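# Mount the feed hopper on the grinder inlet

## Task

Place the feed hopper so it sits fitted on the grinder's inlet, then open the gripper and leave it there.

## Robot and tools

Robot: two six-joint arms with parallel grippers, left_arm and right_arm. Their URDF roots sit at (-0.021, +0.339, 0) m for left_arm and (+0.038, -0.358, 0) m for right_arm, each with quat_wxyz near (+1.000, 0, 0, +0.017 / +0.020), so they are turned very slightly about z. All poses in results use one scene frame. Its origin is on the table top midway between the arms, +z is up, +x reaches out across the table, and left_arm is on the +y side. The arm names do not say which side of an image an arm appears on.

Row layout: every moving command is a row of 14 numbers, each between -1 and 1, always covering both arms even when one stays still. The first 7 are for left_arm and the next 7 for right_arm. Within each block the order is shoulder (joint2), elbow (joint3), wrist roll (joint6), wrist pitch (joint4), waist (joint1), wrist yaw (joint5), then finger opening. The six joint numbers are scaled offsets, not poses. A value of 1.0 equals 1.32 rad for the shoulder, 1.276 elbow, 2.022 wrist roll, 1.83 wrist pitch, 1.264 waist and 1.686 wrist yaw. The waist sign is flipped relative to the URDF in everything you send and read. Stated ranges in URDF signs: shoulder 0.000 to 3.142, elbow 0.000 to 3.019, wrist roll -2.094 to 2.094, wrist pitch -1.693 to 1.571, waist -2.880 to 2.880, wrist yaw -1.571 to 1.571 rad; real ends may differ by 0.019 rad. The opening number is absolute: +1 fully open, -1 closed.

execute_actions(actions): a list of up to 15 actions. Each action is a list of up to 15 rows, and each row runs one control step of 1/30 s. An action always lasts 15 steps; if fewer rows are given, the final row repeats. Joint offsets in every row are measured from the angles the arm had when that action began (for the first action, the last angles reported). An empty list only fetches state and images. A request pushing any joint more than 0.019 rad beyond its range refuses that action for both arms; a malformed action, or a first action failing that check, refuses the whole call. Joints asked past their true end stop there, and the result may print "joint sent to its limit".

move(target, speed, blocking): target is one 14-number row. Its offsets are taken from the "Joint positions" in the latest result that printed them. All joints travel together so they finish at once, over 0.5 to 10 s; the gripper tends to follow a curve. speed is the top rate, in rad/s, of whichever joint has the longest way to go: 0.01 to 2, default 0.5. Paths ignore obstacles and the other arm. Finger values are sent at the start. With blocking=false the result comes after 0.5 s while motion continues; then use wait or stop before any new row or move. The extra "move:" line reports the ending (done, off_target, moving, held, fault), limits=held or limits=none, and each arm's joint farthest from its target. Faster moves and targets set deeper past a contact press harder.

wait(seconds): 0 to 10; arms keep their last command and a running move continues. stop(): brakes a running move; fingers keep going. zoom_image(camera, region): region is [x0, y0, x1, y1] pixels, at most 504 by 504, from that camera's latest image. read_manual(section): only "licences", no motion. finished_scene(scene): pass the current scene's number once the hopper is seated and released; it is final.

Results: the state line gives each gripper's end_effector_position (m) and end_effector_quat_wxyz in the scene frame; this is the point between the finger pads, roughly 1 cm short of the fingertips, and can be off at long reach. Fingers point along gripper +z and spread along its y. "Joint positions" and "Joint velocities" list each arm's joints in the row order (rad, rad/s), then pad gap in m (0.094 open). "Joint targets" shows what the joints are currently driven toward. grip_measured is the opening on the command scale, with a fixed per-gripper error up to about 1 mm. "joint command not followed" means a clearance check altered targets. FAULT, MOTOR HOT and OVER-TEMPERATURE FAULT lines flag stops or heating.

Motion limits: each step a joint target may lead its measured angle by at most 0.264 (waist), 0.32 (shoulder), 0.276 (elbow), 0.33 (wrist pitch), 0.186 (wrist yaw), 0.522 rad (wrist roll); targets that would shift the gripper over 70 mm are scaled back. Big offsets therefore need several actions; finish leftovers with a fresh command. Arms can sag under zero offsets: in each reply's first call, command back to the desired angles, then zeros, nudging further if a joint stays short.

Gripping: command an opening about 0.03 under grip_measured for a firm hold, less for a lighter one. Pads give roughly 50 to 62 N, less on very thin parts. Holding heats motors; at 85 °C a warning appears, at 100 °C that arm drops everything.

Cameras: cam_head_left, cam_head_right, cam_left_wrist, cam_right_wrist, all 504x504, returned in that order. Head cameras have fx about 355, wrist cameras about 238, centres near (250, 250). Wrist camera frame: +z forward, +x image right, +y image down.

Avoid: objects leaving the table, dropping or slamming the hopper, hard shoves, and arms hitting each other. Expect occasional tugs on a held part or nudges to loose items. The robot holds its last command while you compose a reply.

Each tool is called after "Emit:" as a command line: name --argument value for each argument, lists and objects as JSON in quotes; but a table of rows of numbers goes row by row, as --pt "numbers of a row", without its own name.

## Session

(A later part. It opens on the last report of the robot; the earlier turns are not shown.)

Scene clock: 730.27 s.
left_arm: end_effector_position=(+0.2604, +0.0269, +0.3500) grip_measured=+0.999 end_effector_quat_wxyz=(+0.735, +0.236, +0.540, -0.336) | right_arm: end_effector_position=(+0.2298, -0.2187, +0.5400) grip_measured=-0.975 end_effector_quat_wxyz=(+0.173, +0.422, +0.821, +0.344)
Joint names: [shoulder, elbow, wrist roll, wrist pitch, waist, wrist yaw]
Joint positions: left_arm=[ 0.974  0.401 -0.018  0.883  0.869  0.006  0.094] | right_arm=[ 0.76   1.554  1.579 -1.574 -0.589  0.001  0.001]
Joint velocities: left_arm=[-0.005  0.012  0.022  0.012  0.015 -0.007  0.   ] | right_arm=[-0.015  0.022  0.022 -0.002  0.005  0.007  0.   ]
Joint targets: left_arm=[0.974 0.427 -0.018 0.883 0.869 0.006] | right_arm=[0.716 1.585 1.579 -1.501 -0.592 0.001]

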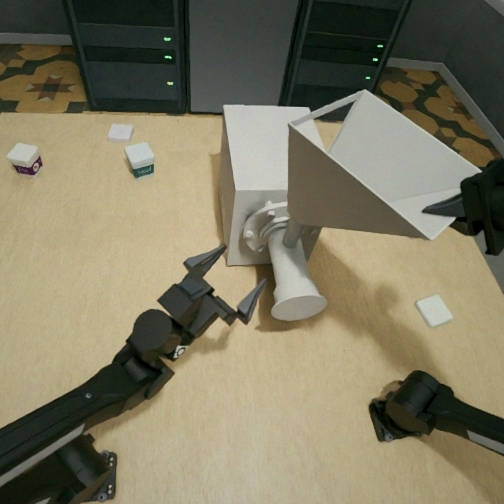

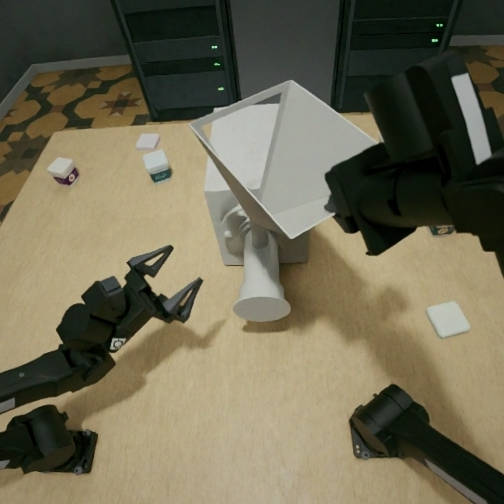

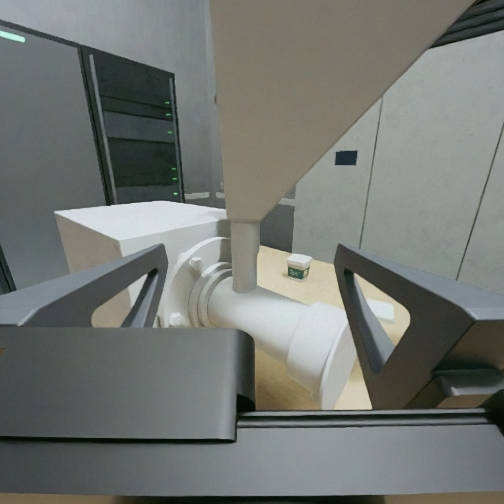

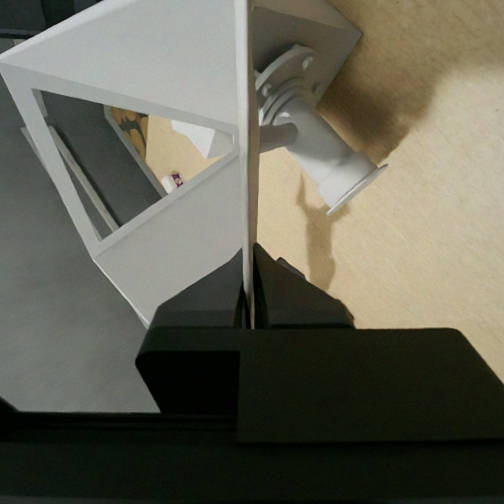

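Emit:
execute_actions --actions '[[[0,0.02,0,0,0,0,1,-0.025,0.035,0,0.057,-0.0115,0,-1]],[[0,0.02,0,0,0,0,1,-0.025,0.025,0,0.05,-0.006,0,-1]]]'

Emit:
zoom_image --camera "cam_left_wrist" --region '[215,220,275,280]'

Emit:
zoom_image --camera "cam_right_wrist" --region '[250,105,310,165]'

Emit:
zoom_image --camera "cam_head_left" --region '[265,205,325,265]'

Scene clock: 740.80 s.
left_arm: end_effector_position=(+0.2604, +0.0269, +0.3500) grip_measured=+0.999 end_effector_quat_wxyz=(+0.735, +0.236, +0.540, -0.336) | right_arm: end_effector_position=(+0.2306, -0.2177, +0.5409) grip_measured=-0.975 end_effector_quat_wxyz=(+0.175, +0.420, +0.820, +0.346)
Joint names: [shoulder, elbow, wrist roll, wrist pitch, waist, wrist yaw]
Joint positions: left_arm=[ 0.974  0.401 -0.018  0.883  0.869  0.006  0.094] | right_arm=[ 0.76   1.553  1.579 -1.567 -0.592  0.002  0.001]
Joint velocities: left_arm=[ 0.005 -0.007 -0.051  0.002 -0.015 -0.022 -0.001] | right_arm=[ 0.005  0.012 -0.095 -0.012 -0.005  0.051  0.001]
Joint targets: left_arm=[0.974 0.427 -0.018 0.883 0.869 0.006] | right_arm=[0.727 1.586 1.579 -1.476 -0.599 0.002]

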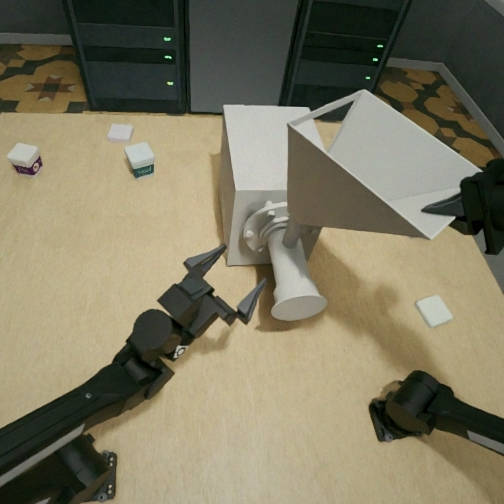

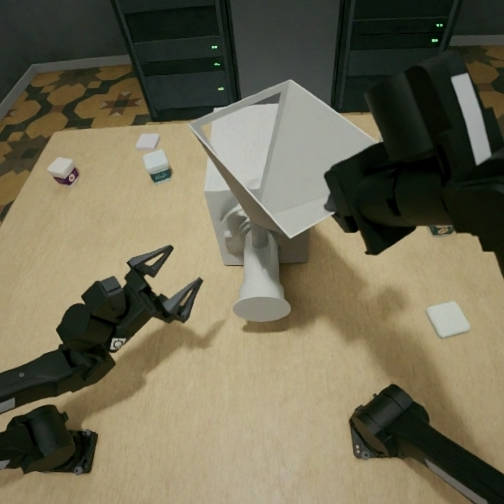

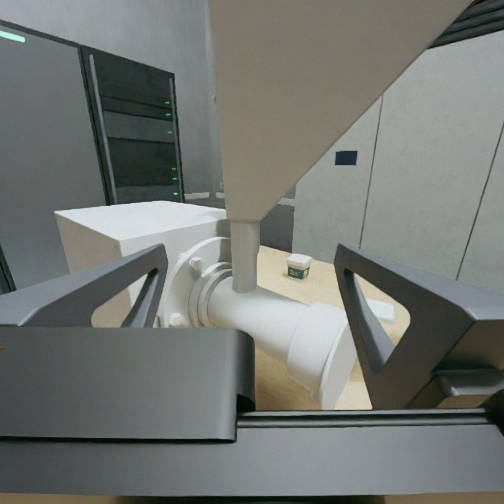

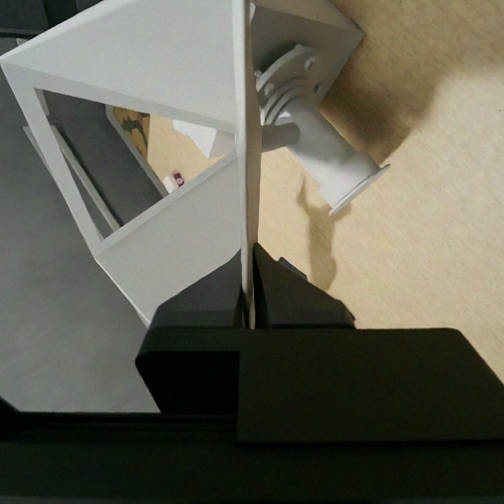

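Region (215, 220, 275, 280) of cam_left_wrist's 504x504 image, scaled by 8.400, with more detail than that image has.

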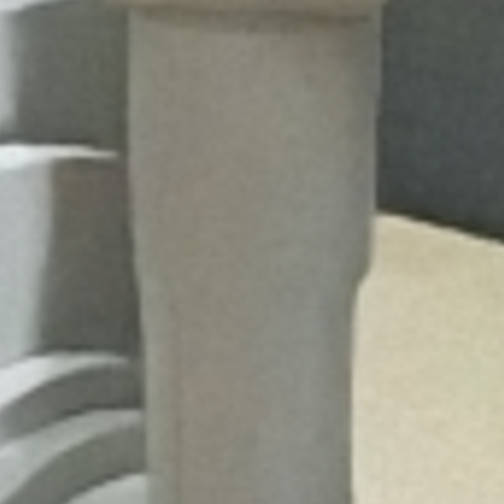

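Region (250, 105, 310, 165) of cam_right_wrist's 504x504 image, scaled by 8.400, with more detail than that image has.

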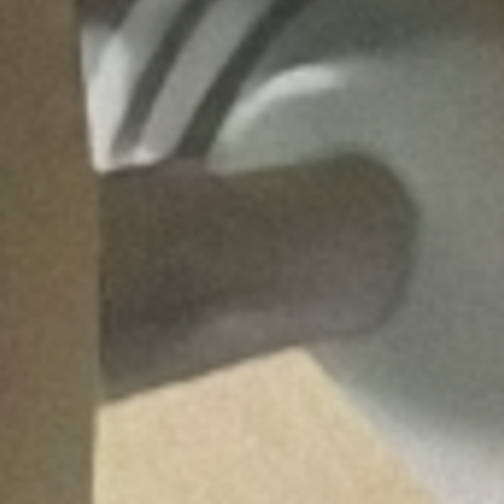

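Region (265, 205, 325, 265) of cam_head_left's 504x504 image, scaled by 8.400, with more detail than that image has.

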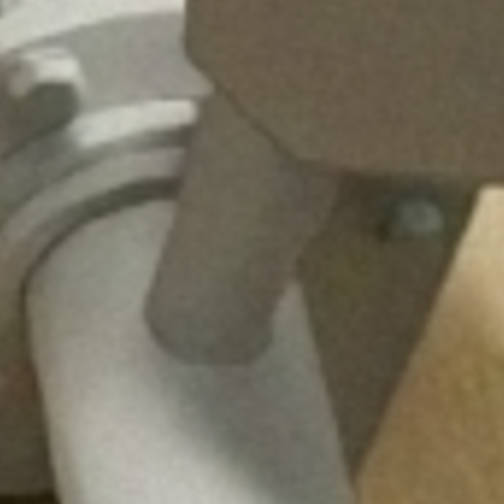

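Needs more waist negative.

Emit:
execute_actions --actions '[[[0,0.02,0,0,0,0,1,-0.025,0.032,0,0.057,-0.013,0,-1]],[[0,0.02,0,0,0,0,1,-0.025,0.028,0,0.05,-0.01,0,-1]]]'

Emit:
zoom_image --camera "cam_left_wrist" --region '[215,220,275,280]'

Emit:
zoom_image --camera "cam_right_wrist" --region '[250,105,310,165]'

Scene clock: 749.07 s.
left_arm: end_effector_position=(+0.2604, +0.0269, +0.3500) grip_measured=+0.999 end_effector_quat_wxyz=(+0.735, +0.236, +0.540, -0.336) | right_arm: end_effector_position=(+0.2305, -0.2174, +0.5409) grip_measured=-0.975 end_effector_quat_wxyz=(+0.176, +0.419, +0.821, +0.346)
Joint names: [shoulder, elbow, wrist roll, wrist pitch, waist, wrist yaw]
Joint positions: left_arm=[ 0.974  0.401 -0.018  0.883  0.869  0.006  0.094] | right_arm=[ 0.76   1.553  1.579 -1.567 -0.595  0.006  0.001]
Joint velocities: left_arm=[ 0.005 -0.002  0.007  0.002  0.005  0.037  0.001] | right_arm=[-0.005  0.007  0.037 -0.002  0.005 -0.007 -0.   ]
Joint targets: left_arm=[0.974 0.427 -0.018 0.883 0.869 0.006] | right_arm=[0.727 1.589 1.579 -1.475 -0.608 0.005]

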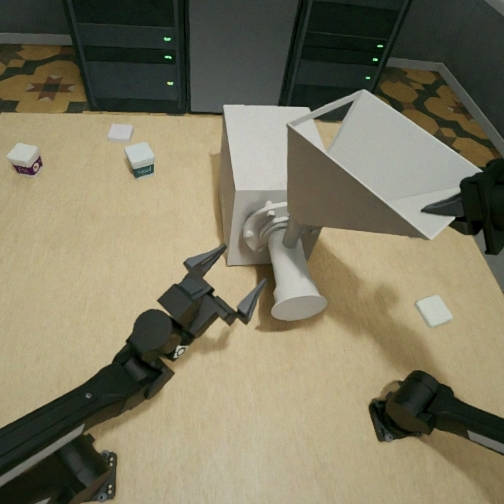

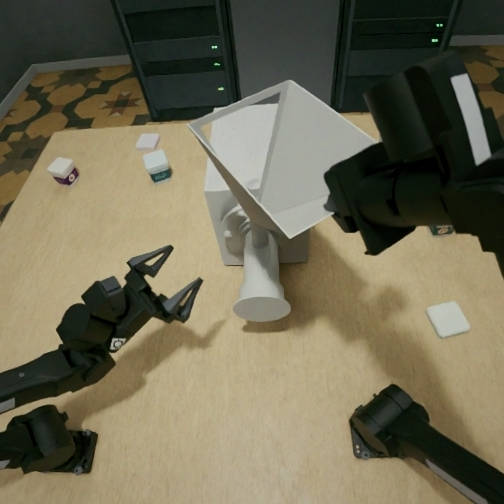

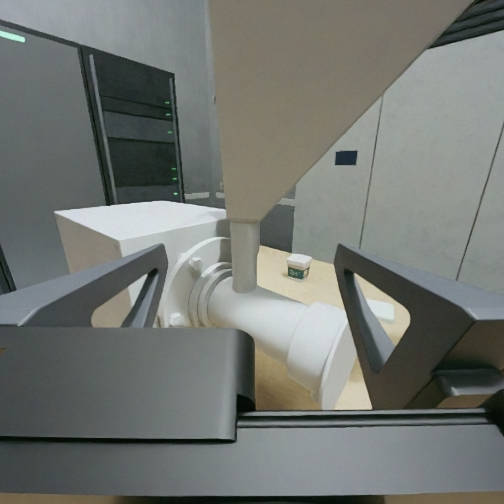

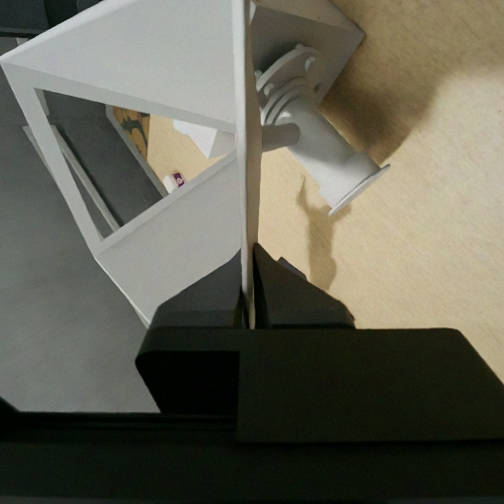

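Region (215, 220, 275, 280) of cam_left_wrist's 504x504 image, scaled by 8.400, with more detail than that image has.

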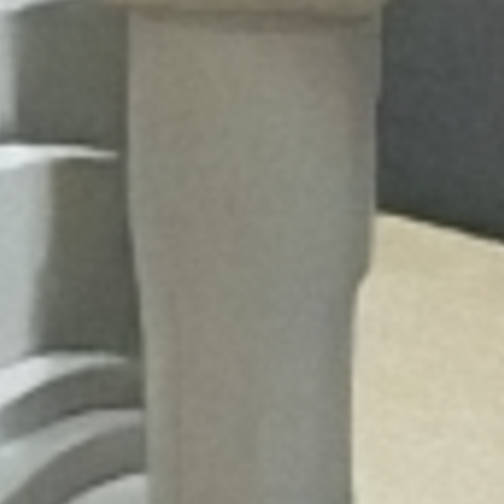

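Region (250, 105, 310, 165) of cam_right_wrist's 504x504 image, scaled by 8.400, with more detail than that image has.

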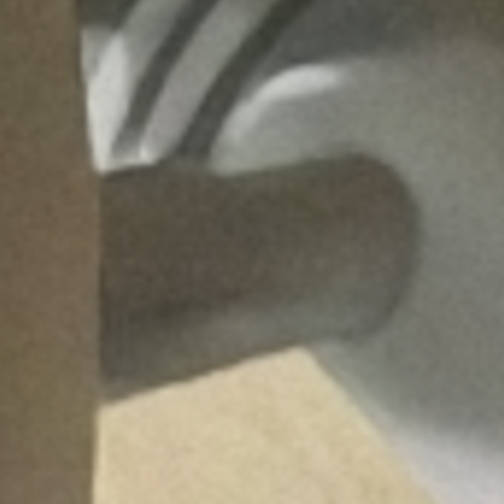

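Yaw is yielding; add yaw push.

Emit:
execute_actions --actions '[[[0,0.02,0,0,0,0,1,-0.025,0.028,0,0.057,-0.012,-0.02,-1]],[[0,0.02,0,0,0,0,1,-0.025,0.028,0,0.055,-0.01,-0.015,-1]]]'

Emit:
zoom_image --camera "cam_left_wrist" --region '[215,220,275,280]'

Emit:
zoom_image --camera "cam_right_wrist" --region '[250,105,310,165]'

Scene clock: 758.10 s.
left_arm: end_effector_position=(+0.2604, +0.0269, +0.3500) grip_measured=+0.999 end_effector_quat_wxyz=(+0.735, +0.236, +0.540, -0.336) | right_arm: end_effector_position=(+0.2319, -0.2135, +0.5318) grip_measured=-0.975 end_effector_quat_wxyz=(+0.167, +0.418, +0.825, +0.342)
Joint names: [shoulder, elbow, wrist roll, wrist pitch, waist, wrist yaw]
Joint positions: left_arm=[ 0.974  0.401 -0.018  0.883  0.869  0.006  0.094] | right_arm=[ 0.76   1.53   1.578 -1.56  -0.596 -0.007  0.001]
Joint velocities: left_arm=[-0.005  0.002 -0.007  0.002 -0.015 -0.037  0.001] | right_arm=[ 0.005  0.007 -0.051  0.007  0.005 -0.022  0.   ]
Joint targets: left_arm=[0.974 0.427 -0.018 0.883 0.869 0.006] | right_arm=[0.727 1.576 1.578 -1.463 -0.609 -0.032]

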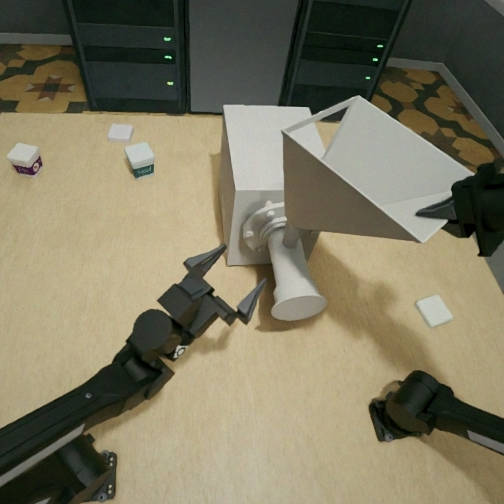

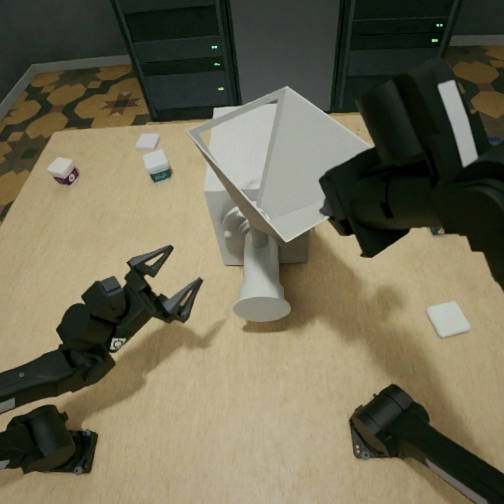

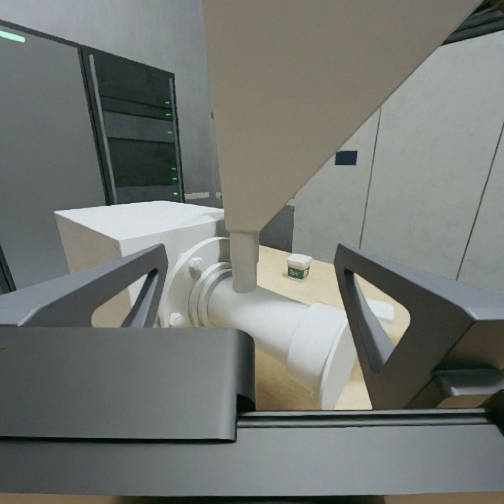

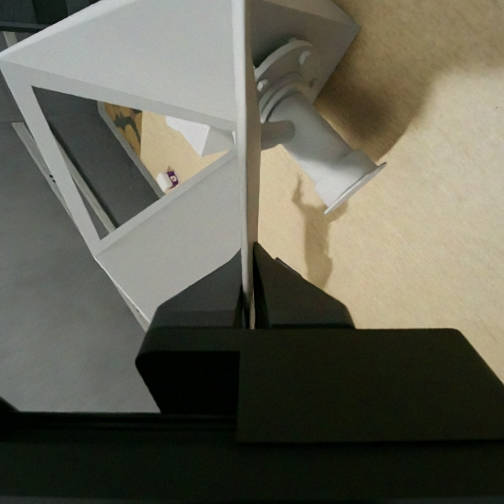

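Region (215, 220, 275, 280) of cam_left_wrist's 504x504 image, scaled by 8.400, with more detail than that image has.

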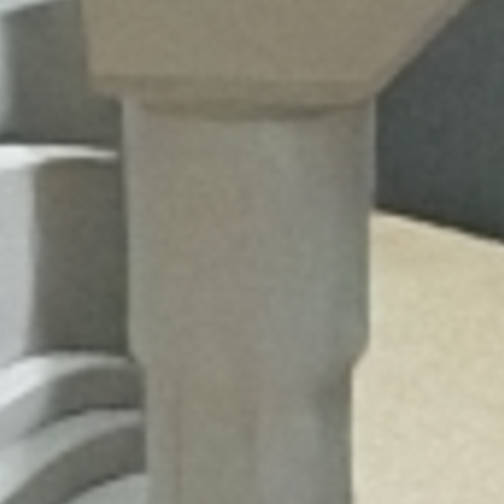

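Region (250, 105, 310, 165) of cam_right_wrist's 504x504 image, scaled by 8.400, with more detail than that image has.

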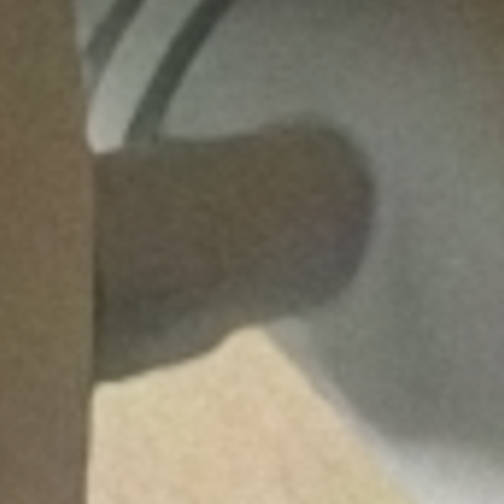

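Engaged.

Emit:
execute_actions --actions '[[[0,0.02,0,0,0,0,1,-0.053,0.012,0,0.065,0,0,-1]],[[0,0.02,0,0,0,0,1,-0.053,0.012,0,0.065,0,0,-1]],[[0,0.02,0,0,0,0,1,-0.053,0.012,0,0.065,0,0,-1]],[[0,0.02,0,0,0,0,1,-0.05,0.012,0,0.065,0,0,-1]]]'

Emit:
zoom_image --camera "cam_left_wrist" --region '[190,190,310,310]'

Scene clock: 768.77 s.
left_arm: end_effector_position=(+0.2604, +0.0269, +0.3500) grip_measured=+0.999 end_effector_quat_wxyz=(+0.735, +0.236, +0.540, -0.336) | right_arm: end_effector_position=(+0.2337, -0.2133, +0.4951) grip_measured=-0.975 end_effector_quat_wxyz=(+0.169, +0.419, +0.825, +0.340)
Joint names: [shoulder, elbow, wrist roll, wrist pitch, waist, wrist yaw]
Joint positions: left_arm=[ 0.974  0.401 -0.018  0.883  0.869  0.006  0.094] | right_arm=[ 0.7    1.392  1.578 -1.483 -0.596 -0.002  0.001]
Joint velocities: left_arm=[-0.015 -0.007 -0.037  0.007  0.005  0.022  0.001] | right_arm=[ 0.005 -0.012 -0.11  -0.022  0.005 -0.081  0.001]
Joint targets: left_arm=[0.974 0.427 -0.018 0.883 0.869 0.006] | right_arm=[0.651 1.436 1.578 -1.383 -0.596 -0.002]

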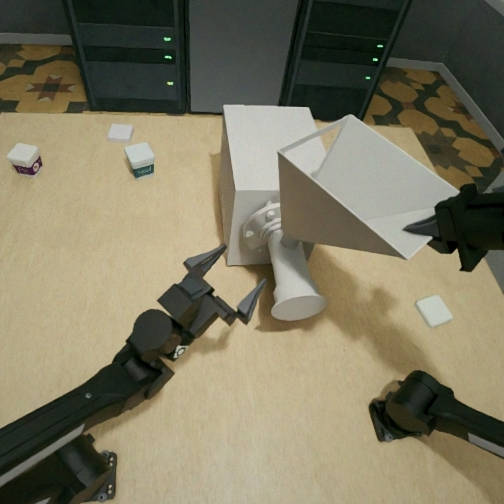

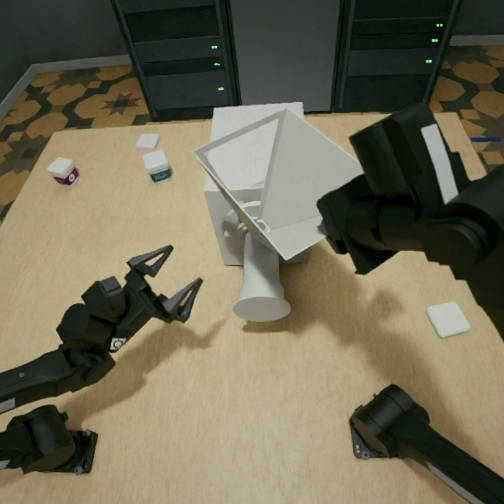

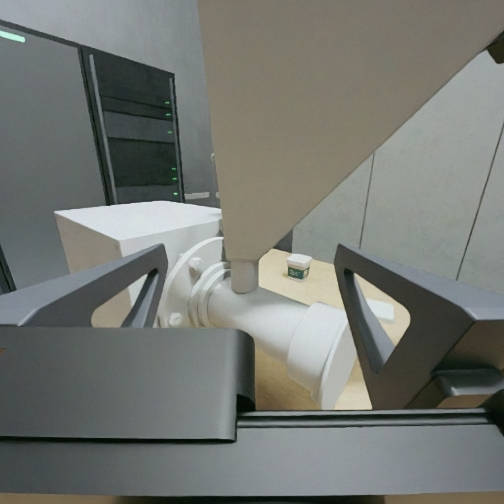

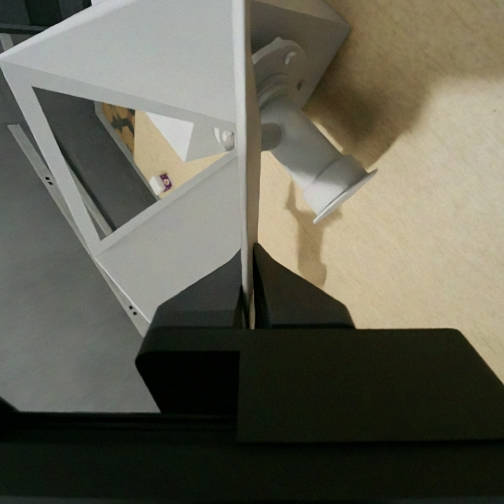

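Region (190, 190, 310, 310) of cam_left_wrist's 504x504 image, scaled by 4.200, with more detail than that image has.

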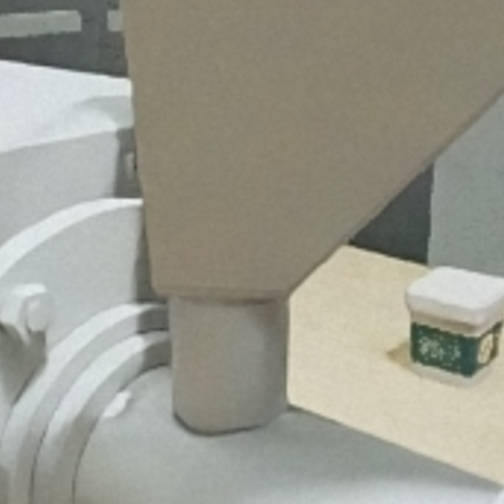

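Seated. Unload, open, retreat.

Emit:
execute_actions --actions '[[[0,0.02,0,0,0,0,1,-0.01,0.015,0,0.01,0,0,-1]],[[0,0.02,0,0,0,0,1,0,0.02,0,0,0,0,0]],[[0,0.02,0,0,0,0,1,0,0.11,0,-0.055,0,0,0]],[[0,0.02,0,0,0,0,1,0,0.11,0,-0.055,0,0,0]]]'

Scene clock: 776.93 s.
left_arm: end_effector_position=(+0.2604, +0.0269, +0.3500) grip_measured=+0.999 end_effector_quat_wxyz=(+0.735, +0.236, +0.540, -0.336) | right_arm: end_effector_position=(+0.1899, -0.2457, +0.5610) grip_measured=-0.003 end_effector_quat_wxyz=(+0.178, +0.415, +0.817, +0.358)
Joint names: [shoulder, elbow, wrist roll, wrist pitch, waist, wrist yaw]
Joint positions: left_arm=[ 0.974  0.401 -0.018  0.883  0.869  0.006  0.094] | right_arm=[ 0.698  1.612  1.578 -1.664 -0.596 -0.002  0.047]
Joint velocities: left_arm=[ 0.015 -0.012 -0.022 -0.012  0.005 -0.022  0.   ] | right_arm=[-0.015 -0.007 -0.095 -0.002  0.015 -0.037  0.   ]
Joint targets: left_arm=[0.974 0.427 -0.018 0.883 0.869 0.006] | right_arm=[0.699 1.640 1.578 -1.678 -0.596 -0.002]

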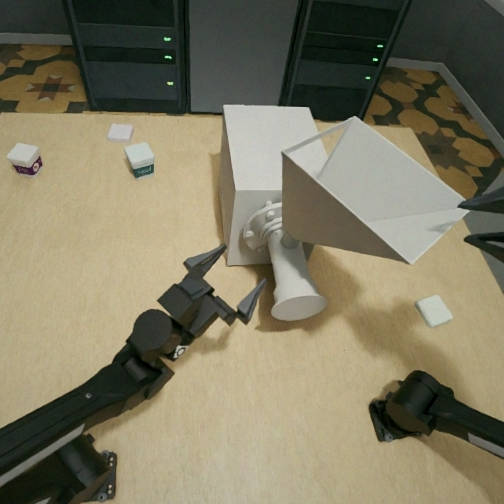

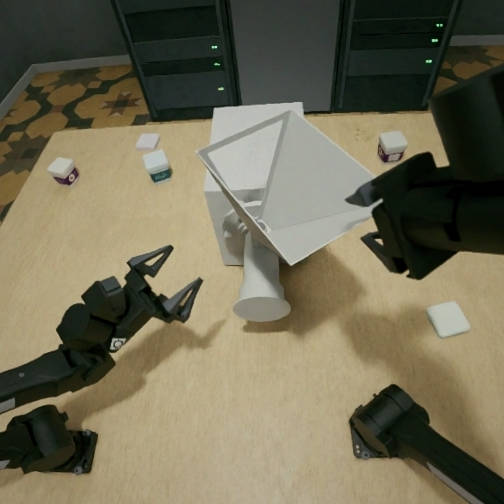

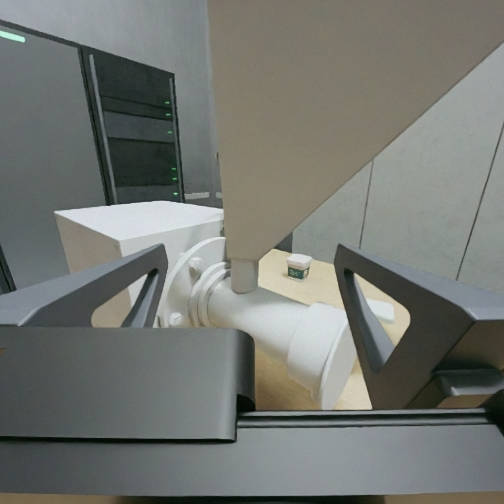

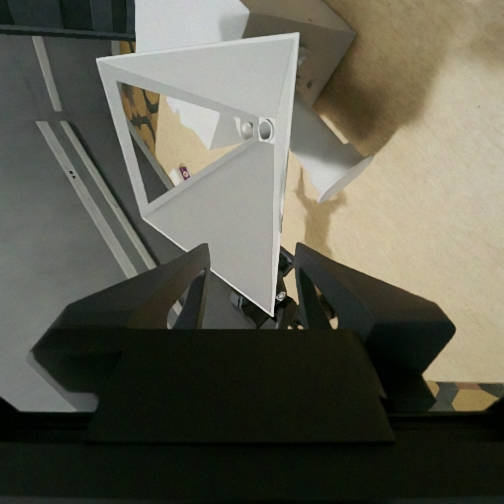

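Emit:
finished_scene --scene 1

The scene is finished: the task was done.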